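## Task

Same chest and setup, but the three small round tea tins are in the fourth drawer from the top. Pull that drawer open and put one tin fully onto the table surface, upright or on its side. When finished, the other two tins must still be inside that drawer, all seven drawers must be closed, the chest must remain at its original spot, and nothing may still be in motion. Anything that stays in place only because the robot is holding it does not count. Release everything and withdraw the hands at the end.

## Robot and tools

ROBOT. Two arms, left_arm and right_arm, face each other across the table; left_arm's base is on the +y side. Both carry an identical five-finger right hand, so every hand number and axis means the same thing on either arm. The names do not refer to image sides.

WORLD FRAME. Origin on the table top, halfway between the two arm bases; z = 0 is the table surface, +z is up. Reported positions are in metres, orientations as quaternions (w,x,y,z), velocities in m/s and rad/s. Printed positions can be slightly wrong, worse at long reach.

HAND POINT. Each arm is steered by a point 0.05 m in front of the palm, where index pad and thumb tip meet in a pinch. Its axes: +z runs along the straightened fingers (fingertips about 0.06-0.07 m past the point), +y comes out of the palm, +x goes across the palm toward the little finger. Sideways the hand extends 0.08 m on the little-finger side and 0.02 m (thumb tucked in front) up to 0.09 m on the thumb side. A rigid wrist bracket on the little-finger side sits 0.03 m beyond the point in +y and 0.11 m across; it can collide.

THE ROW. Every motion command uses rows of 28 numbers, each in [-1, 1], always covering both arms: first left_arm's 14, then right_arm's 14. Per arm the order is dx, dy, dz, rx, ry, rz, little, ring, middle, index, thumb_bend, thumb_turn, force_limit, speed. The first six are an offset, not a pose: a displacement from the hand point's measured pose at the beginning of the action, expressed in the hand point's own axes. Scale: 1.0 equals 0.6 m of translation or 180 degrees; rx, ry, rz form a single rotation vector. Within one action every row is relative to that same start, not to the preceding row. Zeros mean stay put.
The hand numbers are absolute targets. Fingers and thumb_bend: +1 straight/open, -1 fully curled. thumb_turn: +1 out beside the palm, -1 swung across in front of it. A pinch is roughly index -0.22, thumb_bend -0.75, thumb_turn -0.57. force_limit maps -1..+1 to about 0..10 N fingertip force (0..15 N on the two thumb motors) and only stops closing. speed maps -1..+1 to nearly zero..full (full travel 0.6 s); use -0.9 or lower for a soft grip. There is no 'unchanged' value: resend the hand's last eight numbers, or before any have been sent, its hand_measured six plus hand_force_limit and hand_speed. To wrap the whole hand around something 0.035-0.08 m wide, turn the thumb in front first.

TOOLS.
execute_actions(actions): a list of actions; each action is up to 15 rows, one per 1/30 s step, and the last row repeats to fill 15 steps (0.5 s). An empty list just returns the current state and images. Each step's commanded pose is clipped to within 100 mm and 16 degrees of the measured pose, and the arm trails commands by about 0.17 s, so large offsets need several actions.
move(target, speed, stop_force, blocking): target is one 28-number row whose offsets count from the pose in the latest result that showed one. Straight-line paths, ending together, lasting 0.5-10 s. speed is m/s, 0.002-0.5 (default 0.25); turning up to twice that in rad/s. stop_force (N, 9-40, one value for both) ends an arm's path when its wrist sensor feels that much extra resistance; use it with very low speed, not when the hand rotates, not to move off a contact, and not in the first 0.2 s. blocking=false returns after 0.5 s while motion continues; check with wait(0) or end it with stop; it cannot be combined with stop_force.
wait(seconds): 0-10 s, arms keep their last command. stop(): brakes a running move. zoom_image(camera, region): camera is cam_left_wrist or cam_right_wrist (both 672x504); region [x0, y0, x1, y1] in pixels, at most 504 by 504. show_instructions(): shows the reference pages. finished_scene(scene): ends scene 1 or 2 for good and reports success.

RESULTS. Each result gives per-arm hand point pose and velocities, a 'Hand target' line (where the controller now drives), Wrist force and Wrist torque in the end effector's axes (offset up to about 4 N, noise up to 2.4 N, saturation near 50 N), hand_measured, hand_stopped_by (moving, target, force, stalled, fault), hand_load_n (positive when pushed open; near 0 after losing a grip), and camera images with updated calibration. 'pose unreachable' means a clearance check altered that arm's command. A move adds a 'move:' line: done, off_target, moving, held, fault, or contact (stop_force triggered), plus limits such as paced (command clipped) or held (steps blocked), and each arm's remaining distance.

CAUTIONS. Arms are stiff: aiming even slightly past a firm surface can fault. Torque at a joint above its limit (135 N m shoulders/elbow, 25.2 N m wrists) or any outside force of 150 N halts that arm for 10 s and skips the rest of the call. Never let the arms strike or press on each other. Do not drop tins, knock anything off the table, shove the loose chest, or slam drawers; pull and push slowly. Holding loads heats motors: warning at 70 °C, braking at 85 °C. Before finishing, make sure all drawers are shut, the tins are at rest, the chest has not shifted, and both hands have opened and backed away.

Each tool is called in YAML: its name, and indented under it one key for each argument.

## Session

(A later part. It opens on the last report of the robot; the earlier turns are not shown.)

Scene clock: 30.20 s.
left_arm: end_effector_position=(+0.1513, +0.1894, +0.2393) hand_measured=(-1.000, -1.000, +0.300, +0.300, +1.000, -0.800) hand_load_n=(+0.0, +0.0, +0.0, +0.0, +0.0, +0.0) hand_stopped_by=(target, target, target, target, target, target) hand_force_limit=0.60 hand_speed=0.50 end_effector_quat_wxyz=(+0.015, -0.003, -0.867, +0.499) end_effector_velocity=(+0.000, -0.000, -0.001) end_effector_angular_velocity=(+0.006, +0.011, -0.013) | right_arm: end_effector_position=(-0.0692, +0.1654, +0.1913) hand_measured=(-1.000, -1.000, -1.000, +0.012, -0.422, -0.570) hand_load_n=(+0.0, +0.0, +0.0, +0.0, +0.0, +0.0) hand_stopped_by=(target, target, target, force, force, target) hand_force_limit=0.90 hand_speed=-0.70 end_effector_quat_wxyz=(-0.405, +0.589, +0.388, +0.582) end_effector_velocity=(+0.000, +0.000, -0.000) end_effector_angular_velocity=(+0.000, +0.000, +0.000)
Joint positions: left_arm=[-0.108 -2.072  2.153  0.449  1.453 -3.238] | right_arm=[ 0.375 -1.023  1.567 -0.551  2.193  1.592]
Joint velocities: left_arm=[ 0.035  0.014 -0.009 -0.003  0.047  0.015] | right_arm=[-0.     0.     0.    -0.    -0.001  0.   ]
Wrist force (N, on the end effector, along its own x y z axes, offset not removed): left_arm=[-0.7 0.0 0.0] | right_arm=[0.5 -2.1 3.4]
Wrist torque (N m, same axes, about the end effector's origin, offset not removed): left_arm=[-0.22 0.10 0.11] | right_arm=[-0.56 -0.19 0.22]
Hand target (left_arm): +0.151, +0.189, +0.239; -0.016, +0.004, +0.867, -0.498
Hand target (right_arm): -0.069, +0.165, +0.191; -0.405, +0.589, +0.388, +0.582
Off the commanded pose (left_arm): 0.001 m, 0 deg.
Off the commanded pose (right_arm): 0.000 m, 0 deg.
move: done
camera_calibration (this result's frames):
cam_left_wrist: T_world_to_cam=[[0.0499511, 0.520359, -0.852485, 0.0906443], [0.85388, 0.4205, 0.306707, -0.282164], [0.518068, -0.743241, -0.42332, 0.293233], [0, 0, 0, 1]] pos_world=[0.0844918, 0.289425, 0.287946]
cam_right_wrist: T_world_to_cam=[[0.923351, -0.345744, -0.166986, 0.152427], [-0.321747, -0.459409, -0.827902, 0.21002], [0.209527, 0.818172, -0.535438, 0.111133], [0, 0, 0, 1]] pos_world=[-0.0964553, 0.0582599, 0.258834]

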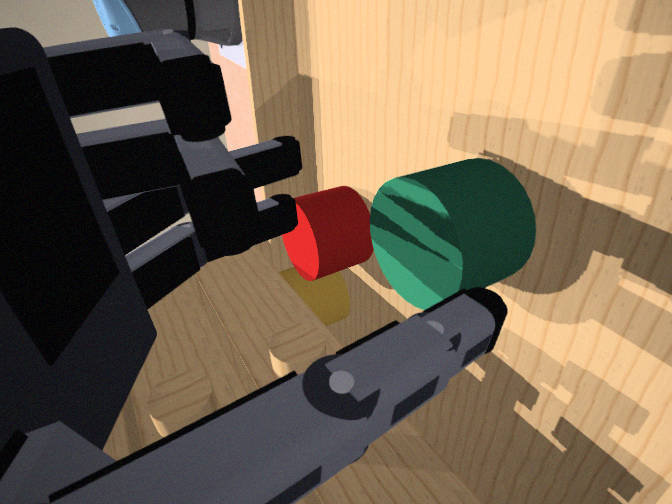

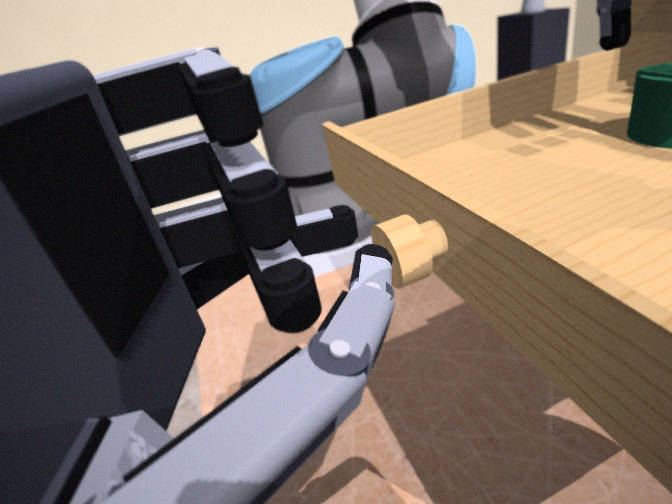

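move:
  target: [-0.005,0.062,0.036,0,0,0,-1,-1,0.3,0.3,1,-0.8,0.6,0.5, 0,0,0,0,0,0,-1,-1,-1,-0.4,-0.9,-0.57,0.9,-0.7]
  speed: 0.025
  stop_force: 9

move:
  target: [0,0,0,0,0,0,-1,-1,-0.5,-0.5,-0.3,-0.8,0.6,-0.6, 0,0,0,0,0,0,-1,-1,-1,-0.4,-0.9,-0.57,0.9,-0.7]

wait:
  seconds: 1.5

Scene clock: 32.53 s.
left_arm: end_effector_position=(+0.1533, +0.1894, +0.1965) hand_measured=(-1.000, -1.000, +0.300, +0.300, +1.000, -0.800) hand_load_n=(+0.0, +0.0, +0.0, +0.0, +0.0, +0.0) hand_stopped_by=(target, target, target, target, target, target) hand_force_limit=0.60 hand_speed=0.50 end_effector_quat_wxyz=(+0.015, -0.003, -0.867, +0.499) end_effector_velocity=(+0.000, -0.000, -0.002) end_effector_angular_velocity=(+0.000, +0.000, -0.000) | right_arm: end_effector_position=(-0.0692, +0.1654, +0.1913) hand_measured=(-1.000, -1.000, -1.000, +0.012, -0.422, -0.570) hand_load_n=(+0.0, +0.0, +0.0, +0.0, +0.0, +0.0) hand_stopped_by=(target, target, target, force, force, target) hand_force_limit=0.90 hand_speed=-0.70 end_effector_quat_wxyz=(-0.405, +0.589, +0.388, +0.582) end_effector_velocity=(-0.000, +0.000, -0.000) end_effector_angular_velocity=(-0.000, -0.000, +0.001)
Joint positions: left_arm=[-0.093 -2.051  2.252  0.327  1.465 -3.23 ] | right_arm=[ 0.375 -1.023  1.567 -0.551  2.193  1.592]
Joint velocities: left_arm=[ 0.001  0.002  0.005 -0.007  0.001  0.   ] | right_arm=[ 0.     0.    -0.     0.    -0.001 -0.   ]
Wrist force (N, on the end effector, along its own x y z axes, offset not removed): left_arm=[0.3 -1.1 0.2] | right_arm=[0.1 -2.7 2.9]
Wrist torque (N m, same axes, about the end effector's origin, offset not removed): left_arm=[-0.32 0.08 0.10] | right_arm=[-0.57 -0.16 0.16]
Hand target (left_arm): +0.153, +0.189, +0.196; -0.015, +0.003, +0.867, -0.499
Hand target (right_arm): -0.069, +0.165, +0.191; -0.405, +0.589, +0.388, +0.582
Off the commanded pose (left_arm): 0.000 m, 0 deg.
Off the commanded pose (right_arm): 0.000 m, 0 deg.
move: done
camera_calibration (this result's frames):
cam_left_wrist: T_world_to_cam=[[0.0499843, 0.520391, -0.852464, 0.0540339], [0.853865, 0.420493, 0.306758, -0.270768], [0.518089, -0.743222, -0.423325, 0.274089], [0, 0, 0, 1]] pos_world=[0.0864958, 0.289446, 0.245151]
cam_right_wrist: T_world_to_cam=[[0.923351, -0.345744, -0.166986, 0.152426], [-0.321747, -0.459409, -0.827902, 0.21002], [0.209528, 0.818172, -0.535438, 0.111133], [0, 0, 0, 1]] pos_world=[-0.096455, 0.0582599, 0.258834]

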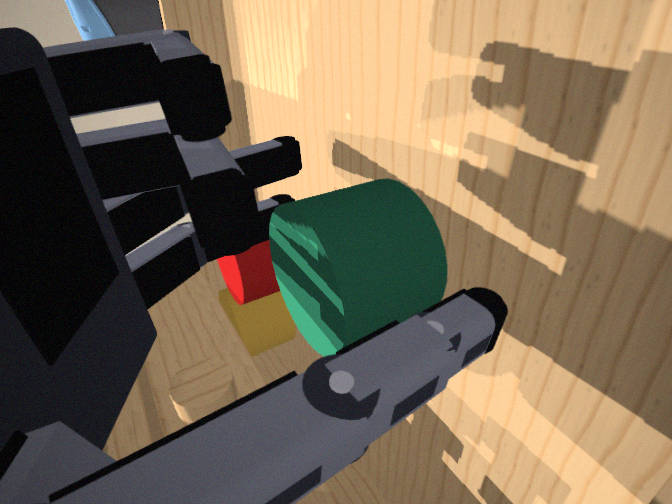

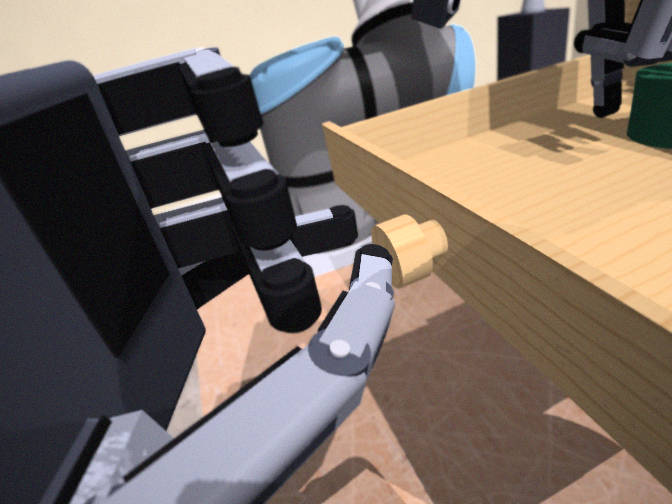

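Scene clock: 33.50 s.
left_arm: end_effector_position=(+0.1533, +0.1894, +0.1965) hand_measured=(-1.000, -1.000, -0.158, -0.072, +0.760, -0.800) hand_load_n=(+0.0, +0.0, +10.5, +5.5, +16.0, +3.0) hand_stopped_by=(target, target, force, force, force, target) hand_force_limit=0.60 hand_speed=-0.60 end_effector_quat_wxyz=(+0.015, -0.003, -0.867, +0.499) end_effector_velocity=(+0.000, +0.000, -0.001) end_effector_angular_velocity=(+0.004, -0.001, -0.000) | right_arm: end_effector_position=(-0.0692, +0.1654, +0.1913) hand_measured=(-1.000, -1.000, -1.000, +0.012, -0.422, -0.570) hand_load_n=(+0.0, +0.0, +0.0, +0.0, +0.0, +0.0) hand_stopped_by=(target, target, target, force, force, target) hand_force_limit=0.90 hand_speed=-0.70 end_effector_quat_wxyz=(-0.405, +0.589, +0.388, +0.582) end_effector_velocity=(-0.001, +0.000, +0.000) end_effector_angular_velocity=(+0.001, +0.000, +0.002)
Joint positions: left_arm=[-0.093 -2.05   2.252  0.327  1.465 -3.23 ] | right_arm=[ 0.375 -1.023  1.567 -0.551  2.193  1.592]
Joint velocities: left_arm=[-0.     0.003  0.     0.001 -0.     0.   ] | right_arm=[ 0.    -0.    -0.    -0.001 -0.002  0.   ]
Wrist force (N, on the end effector, along its own x y z axes, offset not removed): left_arm=[2.5 -3.4 -1.7] | right_arm=[-0.2 -2.9 0.9]
Wrist torque (N m, same axes, about the end effector's origin, offset not removed): left_arm=[-0.19 -0.13 0.25] | right_arm=[-0.50 0.06 0.11]
Hand target (left_arm): +0.153, +0.189, +0.197; -0.015, +0.003, +0.867, -0.499
Hand target (right_arm): -0.069, +0.165, +0.191; -0.405, +0.589, +0.388, +0.582
Off the commanded pose (left_arm): 0.000 m, 0 deg.
Off the commanded pose (right_arm): 0.000 m, 0 deg.
move: done
camera_calibration (this result's frames):
cam_left_wrist: T_world_to_cam=[[0.0499872, 0.520397, -0.85246, 0.0540404], [0.853864, 0.42049, 0.306764, -0.270772], [0.51809, -0.74322, -0.423329, 0.274084], [0, 0, 0, 1]] pos_world=[0.086501, 0.289439, 0.245158]
cam_right_wrist: T_world_to_cam=[[0.923351, -0.345744, -0.166986, 0.152426], [-0.321747, -0.459409, -0.827902, 0.21002], [0.209528, 0.818172, -0.535438, 0.111133], [0, 0, 0, 1]] pos_world=[-0.096455, 0.05826, 0.258834]

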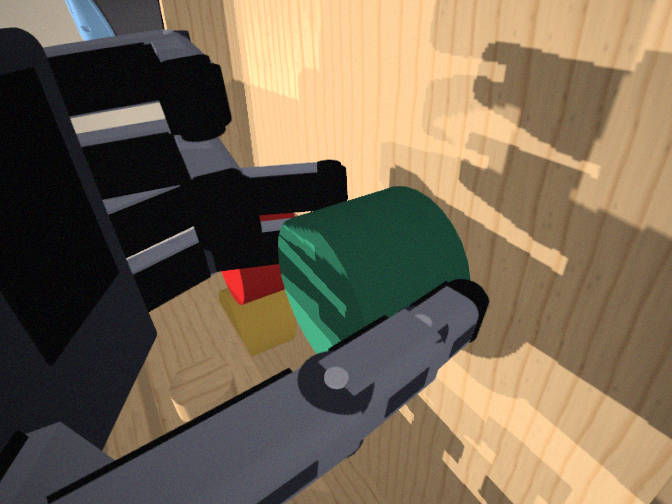

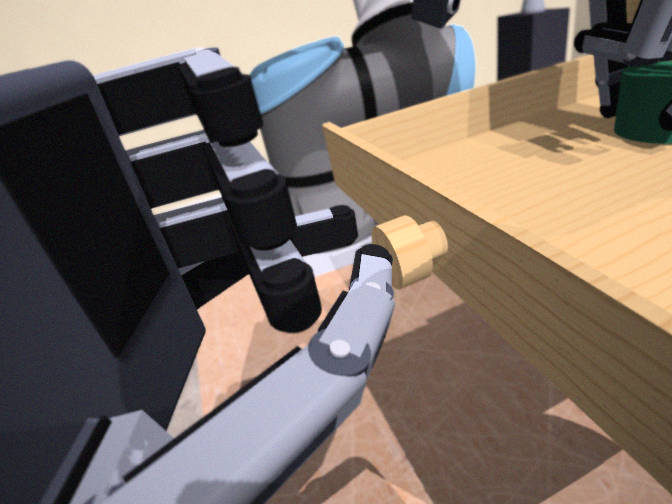

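Scene clock: 35.00 s.
left_arm: end_effector_position=(+0.1533, +0.1894, +0.1965) hand_measured=(-1.000, -1.000, -0.158, -0.072, +0.760, -0.800) hand_load_n=(+0.0, +0.0, +10.5, +5.5, +16.0, +3.0) hand_stopped_by=(target, target, force, force, force, target) hand_force_limit=0.60 hand_speed=-0.60 end_effector_quat_wxyz=(+0.015, -0.003, -0.867, +0.499) end_effector_velocity=(-0.000, -0.000, -0.000) end_effector_angular_velocity=(-0.000, +0.000, -0.001) | right_arm: end_effector_position=(-0.0692, +0.1654, +0.1913) hand_measured=(-1.000, -1.000, -1.000, +0.012, -0.422, -0.570) hand_load_n=(+0.0, +0.0, +0.0, +0.0, +0.0, +0.0) hand_stopped_by=(target, target, target, force, force, target) hand_force_limit=0.90 hand_speed=-0.70 end_effector_quat_wxyz=(-0.405, +0.589, +0.388, +0.582) end_effector_velocity=(+0.000, -0.000, -0.000) end_effector_angular_velocity=(-0.001, -0.000, -0.001)
Joint positions: left_arm=[-0.093 -2.051  2.252  0.327  1.465 -3.23 ] | right_arm=[ 0.375 -1.023  1.567 -0.551  2.193  1.592]
Joint velocities: left_arm=[ 0.     0.     0.    -0.     0.001  0.   ] | right_arm=[ 0.     0.    -0.     0.     0.001  0.   ]
Wrist force (N, on the end effector, along its own x y z axes, offset not removed): left_arm=[1.5 -3.7 -2.8] | right_arm=[0.4 -2.3 0.5]
Wrist torque (N m, same axes, about the end effector's origin, offset not removed): left_arm=[-0.15 0.14 0.09] | right_arm=[-0.31 -0.01 0.16]
Hand target (left_arm): +0.153, +0.189, +0.197; -0.015, +0.003, +0.867, -0.499
Hand target (right_arm): -0.069, +0.165, +0.191; -0.405, +0.589, +0.388, +0.582
Off the commanded pose (left_arm): 0.000 m, 0 deg.
Off the commanded pose (right_arm): 0.000 m, 0 deg.
wait: 1.50 s; at rest by 0.17 s
camera_calibration (this result's frames):
cam_left_wrist: T_world_to_cam=[[0.0499988, 0.520391, -0.852463, 0.0540338], [0.853864, 0.420486, 0.306769, -0.27077], [0.518089, -0.743226, -0.423319, 0.274089], [0, 0, 0, 1]] pos_world=[0.0864968, 0.289446, 0.245153]
cam_right_wrist: T_world_to_cam=[[0.923351, -0.345744, -0.166986, 0.152427], [-0.321747, -0.459408, -0.827902, 0.21002], [0.209527, 0.818172, -0.535437, 0.111133], [0, 0, 0, 1]] pos_world=[-0.096455, 0.05826, 0.258834]

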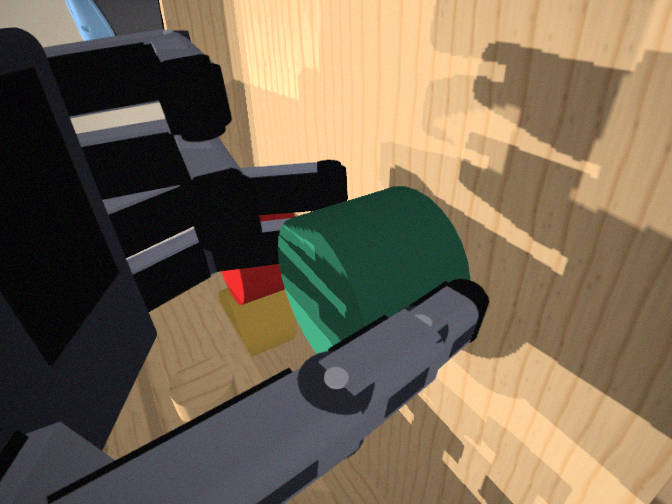

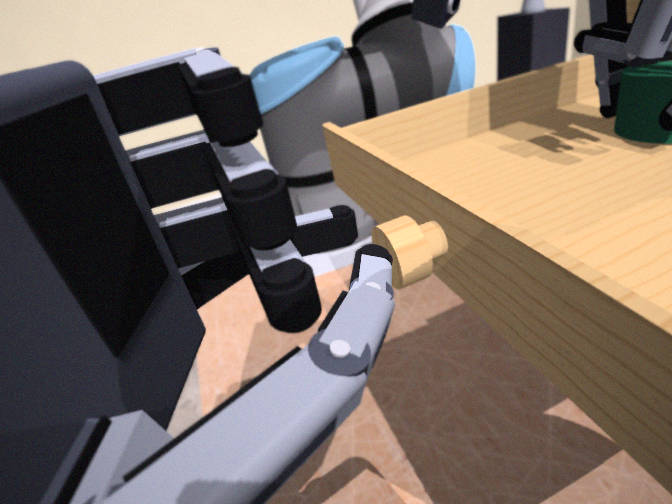

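move:
  target: [0.033,-0.267,-0.154,0,0,0,-1,-1,-0.5,-0.5,-0.3,-0.8,0.6,-0.6, 0,0,0,0,0,0,-1,-1,-1,-0.5,-0.6,-0.57,0.9,0.3]
  speed: 0.1

Scene clock: 37.57 s.
left_arm: end_effector_position=(+0.1377, +0.1890, +0.3815) hand_measured=(-1.000, -1.000, -0.158, -0.072, +0.760, -0.800) hand_load_n=(+0.0, +0.0, +9.0, +5.5, +16.5, +4.0) hand_stopped_by=(target, target, force, force, force, target) hand_force_limit=0.60 hand_speed=-0.60 end_effector_quat_wxyz=(+0.016, -0.003, -0.867, +0.499) end_effector_velocity=(-0.001, +0.000, +0.003) end_effector_angular_velocity=(+0.001, +0.000, -0.001) | right_arm: end_effector_position=(-0.0692, +0.1654, +0.1913) hand_measured=(-1.000, -1.000, -1.000, -0.260, -0.590, -0.570) hand_load_n=(+0.0, +0.0, +0.0, +12.5, +5.0, +0.0) hand_stopped_by=(target, target, target, force, stalled, target) hand_force_limit=0.90 hand_speed=0.30 end_effector_quat_wxyz=(-0.405, +0.589, +0.388, +0.582) end_effector_velocity=(-0.001, -0.000, +0.000) end_effector_angular_velocity=(+0.000, -0.000, +0.002)
Joint positions: left_arm=[-0.207 -2.06   1.782  0.816  1.367 -3.289] | right_arm=[ 0.375 -1.023  1.567 -0.551  2.193  1.592]
Joint velocities: left_arm=[-0.004  0.001 -0.008  0.008 -0.003 -0.002] | right_arm=[ 0.001 -0.     0.    -0.    -0.001 -0.   ]
Wrist force (N, on the end effector, along its own x y z axes, offset not removed): left_arm=[1.7 -0.1 -0.5] | right_arm=[1.2 -3.1 3.0]
Wrist torque (N m, same axes, about the end effector's origin, offset not removed): left_arm=[-0.20 -0.05 0.27] | right_arm=[-0.73 -0.23 0.19]
Hand target (left_arm): +0.138, +0.189, +0.382; -0.016, +0.003, +0.867, -0.499
Hand target (right_arm): -0.069, +0.165, +0.191; -0.405, +0.589, +0.388, +0.582
Off the commanded pose (left_arm): 0.000 m, 0 deg.
Off the commanded pose (right_arm): 0.000 m, 0 deg.
move: done
camera_calibration (this result's frames):
cam_left_wrist: T_world_to_cam=[[0.049735, 0.52029, -0.85254, 0.212793], [0.854029, 0.420423, 0.306398, -0.313926], [0.517843, -0.743333, -0.423433, 0.36024], [0, 0, 0, 1]] pos_world=[0.0709712, 0.289046, 0.430138]
cam_right_wrist: T_world_to_cam=[[0.923351, -0.345744, -0.166986, 0.152427], [-0.321747, -0.459408, -0.827902, 0.21002], [0.209527, 0.818172, -0.535437, 0.111133], [0, 0, 0, 1]] pos_world=[-0.096455, 0.05826, 0.258834]

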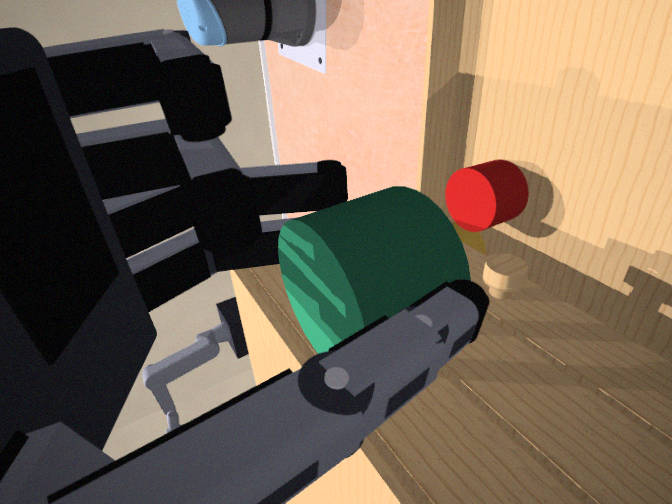

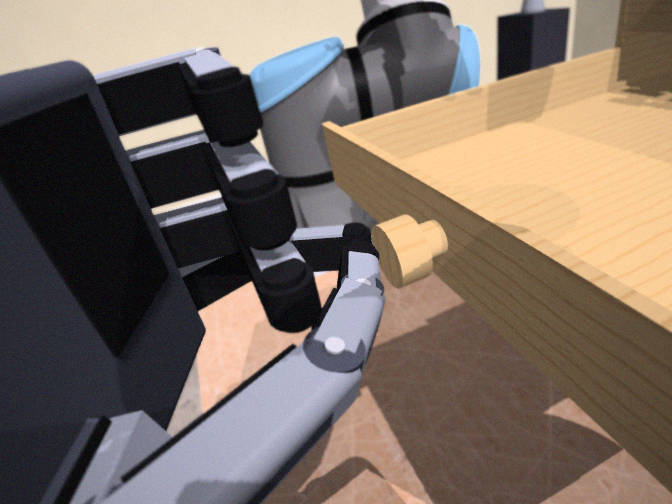

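move:
  target: [0,0,0,0,0,0,-1,-1,-0.5,-0.5,-0.3,-0.8,0.6,-0.6, -0.01,0.436,0.162,0,0,0,-1,-1,-1,-0.5,-0.6,-0.57,0.9,0.3]
  speed: 0.04
  stop_force: 11

Scene clock: 39.00 s.
left_arm: end_effector_position=(+0.1377, +0.1890, +0.3815) hand_measured=(-1.000, -1.000, -0.158, -0.072, +0.760, -0.800) hand_load_n=(+0.0, +0.0, +9.0, +5.5, +16.5, +4.0) hand_stopped_by=(target, target, force, force, force, target) hand_force_limit=0.60 hand_speed=-0.60 end_effector_quat_wxyz=(+0.016, -0.003, -0.867, +0.499) end_effector_velocity=(+0.000, +0.000, -0.000) end_effector_angular_velocity=(+0.001, -0.001, +0.000) | right_arm: end_effector_position=(-0.0453, +0.1649, +0.1904) hand_measured=(-1.000, -1.000, -1.000, -0.260, -0.590, -0.570) hand_load_n=(+0.0, +0.0, +0.0, +12.5, +5.0, +0.0) hand_stopped_by=(target, target, target, force, stalled, target) hand_force_limit=0.90 hand_speed=0.30 end_effector_quat_wxyz=(-0.405, +0.589, +0.388, +0.582) end_effector_velocity=(-0.003, +0.000, +0.001) end_effector_angular_velocity=(+0.001, -0.000, -0.000)
Joint positions: left_arm=[-0.207 -2.06   1.782  0.816  1.367 -3.289] | right_arm=[ 0.334 -1.044  1.606 -0.568  2.152  1.592]
Joint velocities: left_arm=[ 0.  0.  0.  0. -0.  0.] | right_arm=[ 0.005  0.002 -0.004  0.001  0.005 -0.   ]
Wrist force (N, on the end effector, along its own x y z axes, offset not removed): left_arm=[1.5 1.9 0.6] | right_arm=[-0.3 -2.3 2.4]
Wrist torque (N m, same axes, about the end effector's origin, offset not removed): left_arm=[-0.02 -0.08 0.32] | right_arm=[-0.43 0.00 0.11]
Hand target (left_arm): +0.138, +0.189, +0.381; -0.016, +0.003, +0.867, -0.499
Hand target (right_arm): -0.046, +0.165, +0.190; -0.405, +0.589, +0.388, +0.582
Off the commanded pose (left_arm): 0.000 m, 0 deg.
Off the commanded pose (right_arm): 0.255 m, 0 deg.
move: contact (right_arm)
camera_calibration (this result's frames):
cam_left_wrist: T_world_to_cam=[[0.0497434, 0.520342, -0.852508, 0.21277], [0.854023, 0.420408, 0.306435, -0.313924], [0.517852, -0.743304, -0.423471, 0.360239], [0, 0, 0, 1]] pos_world=[0.0709638, 0.28903, 0.430136]
cam_right_wrist: T_world_to_cam=[[0.92326, -0.346007, -0.166946, 0.130072], [-0.32184, -0.459307, -0.827923, 0.216648], [0.209787, 0.818118, -0.535418, 0.106137], [0, 0, 0, 1]] pos_world=[-0.0726304, 0.0576813, 0.25791]

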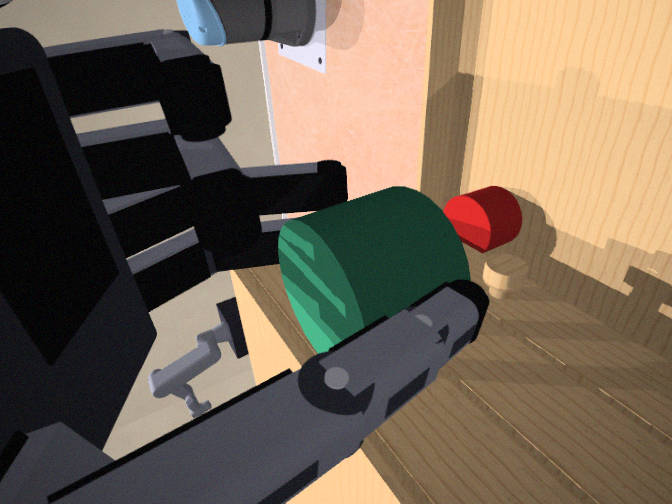

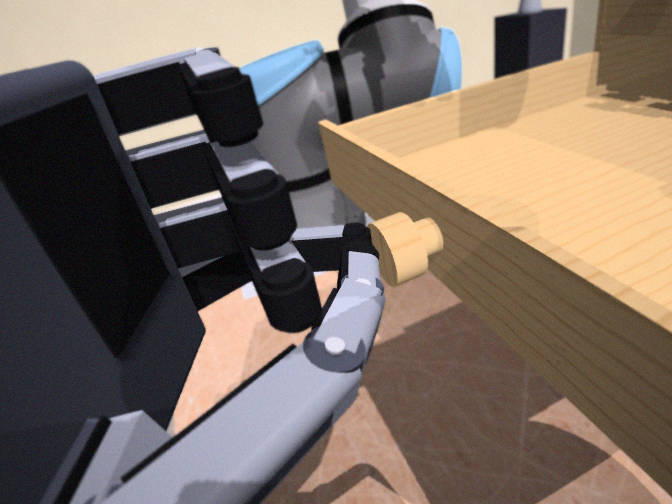

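move:
  target: [0,0,0,0,0,0,-1,-1,-0.5,-0.5,-0.3,-0.8,0.6,-0.6, -0.008,0.327,0.118,0,0,0,-1,-1,-1,-0.5,-0.6,-0.57,0.9,0.3]
  speed: 0.04

move:
  target: [0,0,0,0,0,0,-1,-1,-0.5,-0.5,-0.3,-0.8,0.6,-0.6, 0,0.08,0.03,0,0,0,-1,-1,-1,-0.5,-0.6,-0.57,0.9,0.3]
  speed: 0.012
  stop_force: 12

Scene clock: 44.73 s.
left_arm: end_effector_position=(+0.1377, +0.1890, +0.3815) hand_measured=(-1.000, -1.000, -0.158, -0.072, +0.760, -0.800) hand_load_n=(+0.0, +0.0, +9.0, +5.5, +16.5, +4.0) hand_stopped_by=(target, target, force, force, force, target) hand_force_limit=0.60 hand_speed=-0.60 end_effector_quat_wxyz=(+0.016, -0.003, -0.867, +0.499) end_effector_velocity=(-0.000, +0.000, +0.000) end_effector_angular_velocity=(-0.000, +0.000, -0.000) | right_arm: end_effector_position=(+0.1628, +0.1578, +0.1817) hand_measured=(-1.000, -1.000, -1.000, -0.260, -0.590, -0.570) hand_load_n=(+0.0, +0.0, +0.0, +12.5, +5.0, -0.5) hand_stopped_by=(target, target, target, force, stalled, target) hand_force_limit=0.90 hand_speed=0.30 end_effector_quat_wxyz=(-0.404, +0.588, +0.389, +0.582) end_effector_velocity=(+0.002, -0.000, -0.001) end_effector_angular_velocity=(-0.001, +0.000, +0.001)
Joint positions: left_arm=[-0.207 -2.06   1.782  0.816  1.367 -3.289] | right_arm=[-0.073 -1.152  1.806 -0.66   1.745  1.593]
Joint velocities: left_arm=[ 0. -0. -0. -0.  0.  0.] | right_arm=[-0.006  0.     0.002 -0.001 -0.007 -0.   ]
Wrist force (N, on the end effector, along its own x y z axes, offset not removed): left_arm=[1.0 0.3 0.9] | right_arm=[0.6 -3.6 3.4]
Wrist torque (N m, same axes, about the end effector's origin, offset not removed): left_arm=[-0.22 -0.11 0.20] | right_arm=[-0.59 -0.04 0.09]
Hand target (left_arm): +0.138, +0.189, +0.381; -0.016, +0.003, +0.867, -0.499
Hand target (right_arm): +0.163, +0.158, +0.182; -0.404, +0.588, +0.389, +0.582
Off the commanded pose (left_arm): 0.000 m, 0 deg.
Off the commanded pose (right_arm): 0.001 m, 0 deg.
move: done
camera_calibration (this result's frames):
cam_left_wrist: T_world_to_cam=[[0.0497564, 0.520342, -0.852507, 0.212769], [0.854021, 0.420404, 0.306445, -0.313928], [0.517853, -0.743307, -0.423465, 0.360236], [0, 0, 0, 1]] pos_world=[0.0709651, 0.28903, 0.430136]
cam_right_wrist: T_world_to_cam=[[0.923458, -0.346051, -0.165751, -0.0662014], [-0.320792, -0.4593, -0.828333, 0.273097], [0.210516, 0.818103, -0.535155, 0.0633789], [0, 0, 0, 1]] pos_world=[0.135399, 0.0506739, 0.24916]

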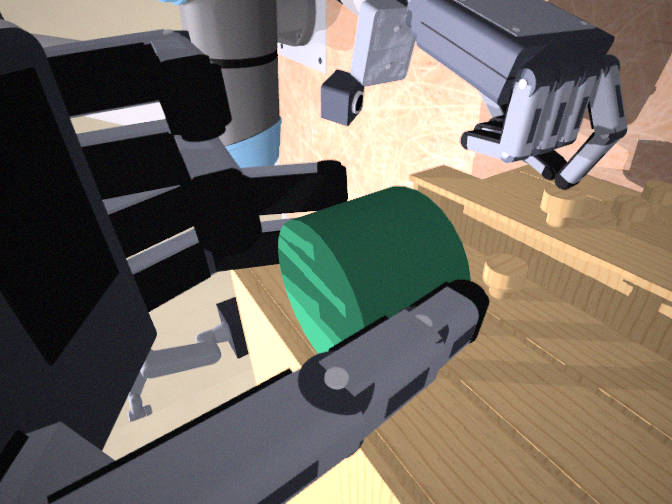

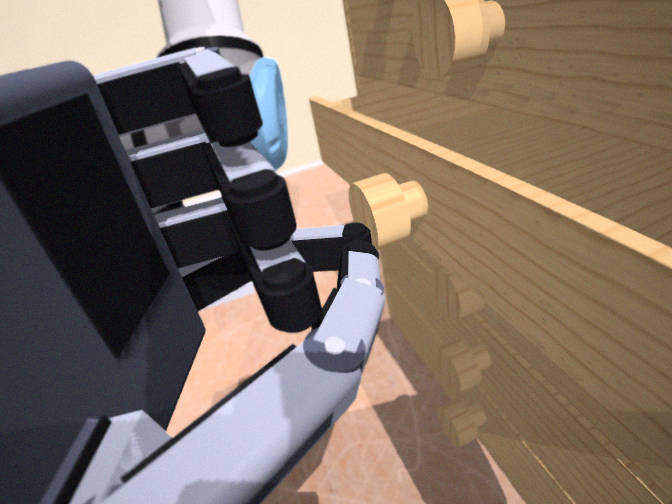

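Scene clock: 48.03 s.
left_arm: end_effector_position=(+0.1377, +0.1890, +0.3815) hand_measured=(-1.000, -1.000, -0.158, -0.072, +0.760, -0.800) hand_load_n=(+0.0, +0.0, +9.0, +5.5, +16.5, +4.0) hand_stopped_by=(target, target, force, force, force, target) hand_force_limit=0.60 hand_speed=-0.60 end_effector_quat_wxyz=(+0.016, -0.003, -0.867, +0.499) end_effector_velocity=(+0.000, -0.000, -0.000) end_effector_angular_velocity=(+0.000, -0.000, +0.001) | right_arm: end_effector_position=(+0.1976, +0.1571, +0.1810) hand_measured=(-1.000, -1.000, -1.000, -0.260, -0.590, -0.570) hand_load_n=(+0.0, +0.0, +0.0, +14.5, +4.0, +0.0) hand_stopped_by=(target, target, target, force, stalled, target) hand_force_limit=0.90 hand_speed=0.30 end_effector_quat_wxyz=(-0.404, +0.588, +0.389, +0.582) end_effector_velocity=(-0.004, -0.000, -0.000) end_effector_angular_velocity=(-0.000, +0.000, -0.001)
Joint positions: left_arm=[-0.207 -2.06   1.782  0.816  1.367 -3.289] | right_arm=[-0.143 -1.154  1.812 -0.663  1.675  1.593]
Joint velocities: left_arm=[-0.     0.001 -0.    -0.    -0.001 -0.   ] | right_arm=[ 0.008 -0.     0.001 -0.001  0.01   0.   ]
Wrist force (N, on the end effector, along its own x y z axes, offset not removed): left_arm=[-0.6 0.7 0.1] | right_arm=[1.0 -28.2 2.4]
Wrist torque (N m, same axes, about the end effector's origin, offset not removed): left_arm=[-0.03 0.18 0.09] | right_arm=[-0.40 0.07 -0.04]
Hand target (left_arm): +0.138, +0.189, +0.381; -0.016, +0.003, +0.867, -0.499
Hand target (right_arm): +0.197, +0.157, +0.181; -0.404, +0.588, +0.389, +0.582
Off the commanded pose (left_arm): 0.000 m, 0 deg.
Off the commanded pose (right_arm): 0.017 m, 0 deg.
move: contact (right_arm)
camera_calibration (this result's frames):
cam_left_wrist: T_world_to_cam=[[0.0497566, 0.520342, -0.852507, 0.212769], [0.854021, 0.420403, 0.306445, -0.313928], [0.517853, -0.743307, -0.423465, 0.360236], [0, 0, 0, 1]] pos_world=[0.070965, 0.28903, 0.430136]
cam_right_wrist: T_world_to_cam=[[0.923491, -0.346047, -0.165574, -0.0986965], [-0.320628, -0.459288, -0.828403, 0.283346], [0.210621, 0.818111, -0.535101, 0.0563086], [0, 0, 0, 1]] pos_world=[0.170134, 0.0499171, 0.248514]

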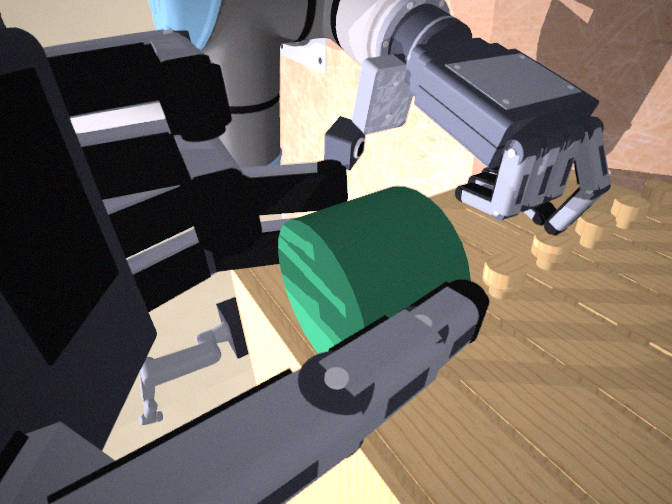

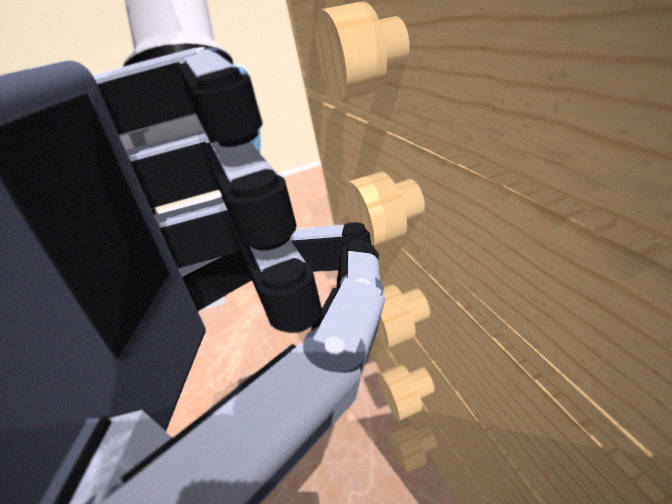

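move:
  target: [0,0,0,0,0,0,-1,-1,-0.5,-0.5,-0.3,-0.8,0.6,-0.6, 0,-0.062,-0.024,0,0,0,-1,-1,-1,-0.5,-0.6,-0.57,0.9,0.3]
  speed: 0.08

move:
  target: [0,0,0,0,0,0,-1,-1,-0.5,-0.5,-0.3,-0.8,0.6,-0.6, 0.1,-0.17,-0.45,0,0,0,-1,-1,-1,-0.5,-0.6,-0.57,0.9,0.3]

Scene clock: 49.30 s.
left_arm: end_effector_position=(+0.1377, +0.1890, +0.3815) hand_measured=(-1.000, -1.000, -0.158, -0.072, +0.760, -0.800) hand_load_n=(+0.0, +0.0, +9.0, +5.5, +16.5, +4.0) hand_stopped_by=(target, target, force, force, force, target) hand_force_limit=0.60 hand_speed=-0.60 end_effector_quat_wxyz=(+0.016, -0.003, -0.867, +0.499) end_effector_velocity=(-0.000, -0.000, -0.000) end_effector_angular_velocity=(+0.002, -0.000, -0.000) | right_arm: end_effector_position=(+0.1580, +0.1575, +0.1818) hand_measured=(-1.000, -1.000, -1.000, -0.260, -0.590, -0.570) hand_load_n=(+0.0, +0.0, +0.0, +12.5, +5.0, +0.0) hand_stopped_by=(target, target, target, force, stalled, target) hand_force_limit=0.90 hand_speed=0.30 end_effector_quat_wxyz=(-0.405, +0.588, +0.389, +0.582) end_effector_velocity=(-0.003, +0.001, +0.001) end_effector_angular_velocity=(+0.002, -0.001, +0.000)
Joint positions: left_arm=[-0.207 -2.06   1.782  0.816  1.367 -3.289] | right_arm=[-0.063 -1.152  1.806 -0.659  1.755  1.593]
Joint velocities: left_arm=[ 0.     0.002 -0.     0.001  0.    -0.   ] | right_arm=[ 0.006  0.    -0.002 -0.001  0.006 -0.   ]
Wrist force (N, on the end effector, along its own x y z axes, offset not removed): left_arm=[0.1 1.9 0.2] | right_arm=[-0.9 -3.1 2.0]
Wrist torque (N m, same axes, about the end effector's origin, offset not removed): left_arm=[-0.04 -0.04 0.19] | right_arm=[-0.68 0.12 0.03]
Hand target (left_arm): +0.138, +0.189, +0.381; -0.016, +0.003, +0.867, -0.499
Hand target (right_arm): +0.158, +0.158, +0.182; -0.404, +0.588, +0.388, +0.582
Off the commanded pose (left_arm): 0.000 m, 0 deg.
Off the commanded pose (right_arm): 0.000 m, 0 deg.
move: done
camera_calibration (this result's frames):
cam_left_wrist: T_world_to_cam=[[0.0497565, 0.520342, -0.852507, 0.212769], [0.854021, 0.420403, 0.306445, -0.313928], [0.517853, -0.743307, -0.423465, 0.360236], [0, 0, 0, 1]] pos_world=[0.070965, 0.28903, 0.430136]
cam_right_wrist: T_world_to_cam=[[0.923473, -0.345975, -0.165828, -0.0618498], [-0.320803, -0.459248, -0.828358, 0.271479], [0.210435, 0.818164, -0.535093, 0.0647023], [0, 0, 0, 1]] pos_world=[0.130593, 0.0503409, 0.249247]

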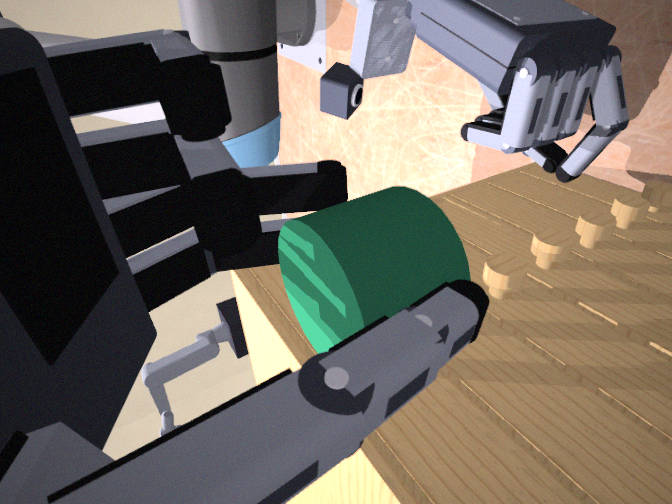

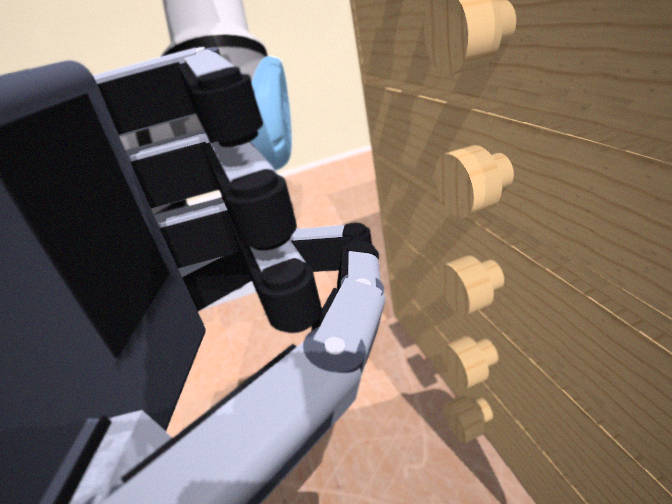

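Scene clock: 51.20 s.
left_arm: end_effector_position=(+0.1377, +0.1890, +0.3815) hand_measured=(-1.000, -1.000, -0.158, -0.072, +0.760, -0.800) hand_load_n=(+0.0, +0.0, +9.0, +5.5, +16.5, +4.0) hand_stopped_by=(target, target, force, force, force, target) hand_force_limit=0.60 hand_speed=-0.60 end_effector_quat_wxyz=(+0.016, -0.003, -0.867, +0.499) end_effector_velocity=(+0.000, -0.000, +0.000) end_effector_angular_velocity=(-0.000, +0.000, +0.000) | right_arm: end_effector_position=(-0.0357, -0.0558, +0.2427) hand_measured=(-1.000, -1.000, -1.000, -0.260, -0.590, -0.570) hand_load_n=(+0.0, +0.0, +0.0, +12.5, +5.0, +0.0) hand_stopped_by=(target, target, target, force, stalled, target) hand_force_limit=0.90 hand_speed=0.30 end_effector_quat_wxyz=(-0.405, +0.589, +0.388, +0.582) end_effector_velocity=(-0.002, -0.001, +0.001) end_effector_angular_velocity=(+0.001, +0.001, +0.001)
Joint positions: left_arm=[-0.207 -2.06   1.782  0.816  1.367 -3.289] | right_arm=[ 0.436 -1.538  2.114 -0.583  2.254  1.592]
Joint velocities: left_arm=[-0. -0. -0.  0. -0. -0.] | right_arm=[ 0.007 -0.001 -0.002  0.002  0.007  0.001]
Wrist force (N, on the end effector, along its own x y z axes, offset not removed): left_arm=[0.2 -2.0 -0.6] | right_arm=[0.0 -2.2 2.1]
Wrist torque (N m, same axes, about the end effector's origin, offset not removed): left_arm=[-0.52 0.03 0.09] | right_arm=[-0.53 0.00 0.16]
Hand target (left_arm): +0.138, +0.189, +0.381; -0.016, +0.003, +0.867, -0.499
Hand target (right_arm): -0.036, -0.056, +0.243; -0.405, +0.589, +0.388, +0.582
Off the commanded pose (left_arm): 0.000 m, 0 deg.
Off the commanded pose (right_arm): 0.000 m, 0 deg.
move: done
camera_calibration (this result's frames):
cam_left_wrist: T_world_to_cam=[[0.0497568, 0.520342, -0.852507, 0.212769], [0.854021, 0.420403, 0.306445, -0.313928], [0.517853, -0.743307, -0.423465, 0.360236], [0, 0, 0, 1]] pos_world=[0.070965, 0.28903, 0.430136]
cam_right_wrist: T_world_to_cam=[[0.92327, -0.345854, -0.167205, 0.0536331], [-0.321995, -0.459355, -0.827836, 0.161672], [0.209504, 0.818155, -0.535472, 0.312684], [0, 0, 0, 1]] pos_world=[-0.0629688, -0.16301, 0.310239]

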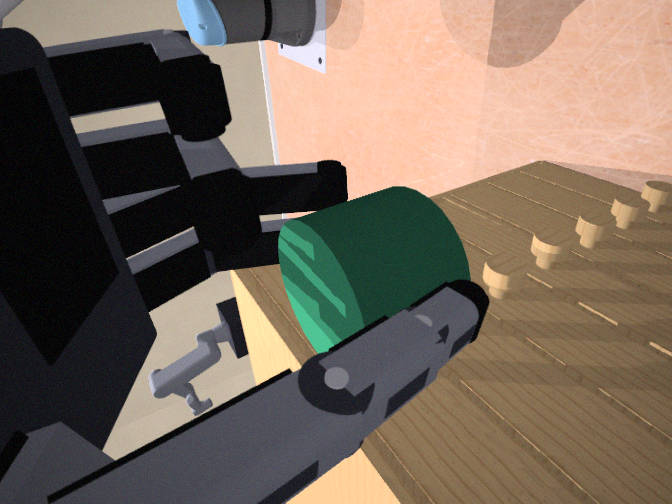

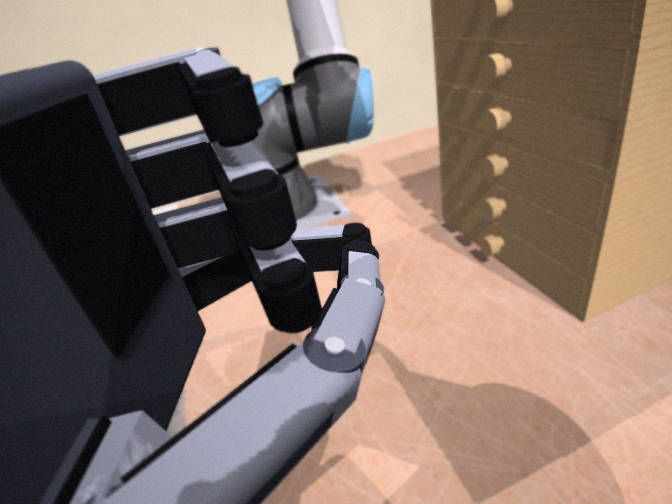

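move:
  target: [0.063,0.46,0.30,0,0,0,-1,-1,-0.5,-0.5,-0.3,-0.8,0.6,-0.6, 0,0,0,0,0,0,-1,-1,-1,-0.5,-0.6,-0.57,0.9,0.3]
  speed: 0.15

Scene clock: 54.27 s.
left_arm: end_effector_position=(+0.0919, +0.1736, +0.0535) hand_measured=(-1.000, -1.000, -0.158, -0.072, +0.760, -0.800) hand_load_n=(+0.0, +0.0, +9.0, +5.5, +16.5, +4.0) hand_stopped_by=(target, target, force, force, force, target) hand_force_limit=0.60 hand_speed=-0.60 end_effector_quat_wxyz=(+0.016, -0.003, -0.867, +0.499) end_effector_velocity=(+0.000, -0.001, -0.003) end_effector_angular_velocity=(+0.002, -0.001, -0.001) | right_arm: end_effector_position=(-0.0357, -0.0558, +0.2427) hand_measured=(-1.000, -1.000, -1.000, -0.260, -0.590, -0.570) hand_load_n=(+0.0, +0.0, +0.0, +12.5, +5.0, +0.0) hand_stopped_by=(target, target, target, force, stalled, target) hand_force_limit=0.90 hand_speed=0.30 end_effector_quat_wxyz=(-0.405, +0.589, +0.388, +0.582) end_effector_velocity=(+0.000, -0.000, -0.000) end_effector_angular_velocity=(-0.001, +0.000, -0.000)
Joint positions: left_arm=[-0.497 -1.863  2.57  -0.116  1.122 -3.453] | right_arm=[ 0.436 -1.538  2.114 -0.583  2.254  1.592]
Joint velocities: left_arm=[ 0.008  0.014  0.001 -0.015  0.007  0.005] | right_arm=[-0.    -0.     0.     0.001  0.     0.   ]
Wrist force (N, on the end effector, along its own x y z axes, offset not removed): left_arm=[-0.4 1.2 0.4] | right_arm=[1.5 -1.0 1.5]
Wrist torque (N m, same axes, about the end effector's origin, offset not removed): left_arm=[-0.02 0.16 0.21] | right_arm=[-0.27 -0.22 0.20]
Hand target (left_arm): +0.092, +0.173, +0.053; -0.016, +0.003, +0.867, -0.499
Hand target (right_arm): -0.036, -0.056, +0.243; -0.405, +0.589, +0.388, +0.582
Off the commanded pose (left_arm): 0.001 m, 0 deg.
Off the commanded pose (right_arm): 0.000 m, 0 deg.
move: done
camera_calibration (this result's frames):
cam_left_wrist: T_world_to_cam=[[0.0491595, 0.520589, -0.852391, -0.0565295], [0.854218, 0.420341, 0.305983, -0.167769], [0.517586, -0.74317, -0.424032, 0.233667], [0, 0, 0, 1]] pos_world=[0.0251474, 0.273603, 0.102232]
cam_right_wrist: T_world_to_cam=[[0.92327, -0.345854, -0.167205, 0.053633], [-0.321995, -0.459355, -0.827836, 0.161672], [0.209504, 0.818155, -0.535472, 0.312684], [0, 0, 0, 1]] pos_world=[-0.0629688, -0.16301, 0.310239]

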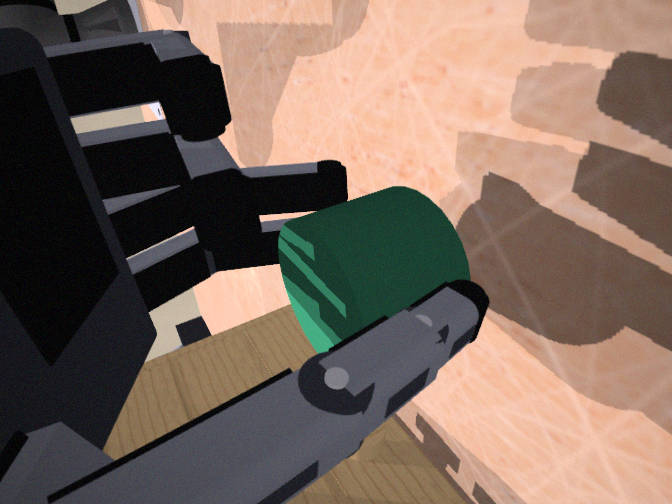

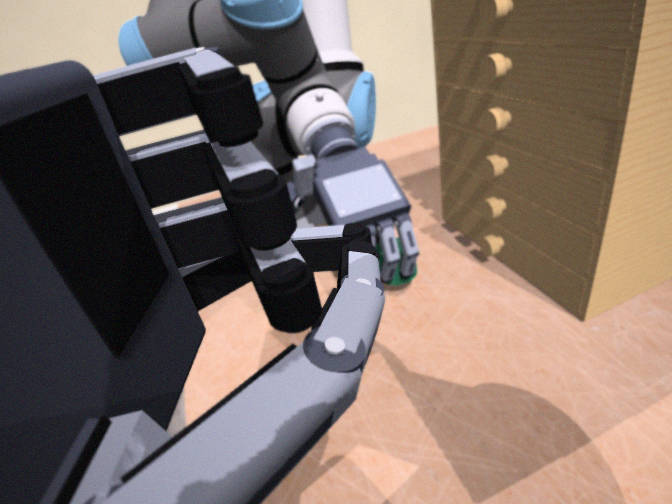

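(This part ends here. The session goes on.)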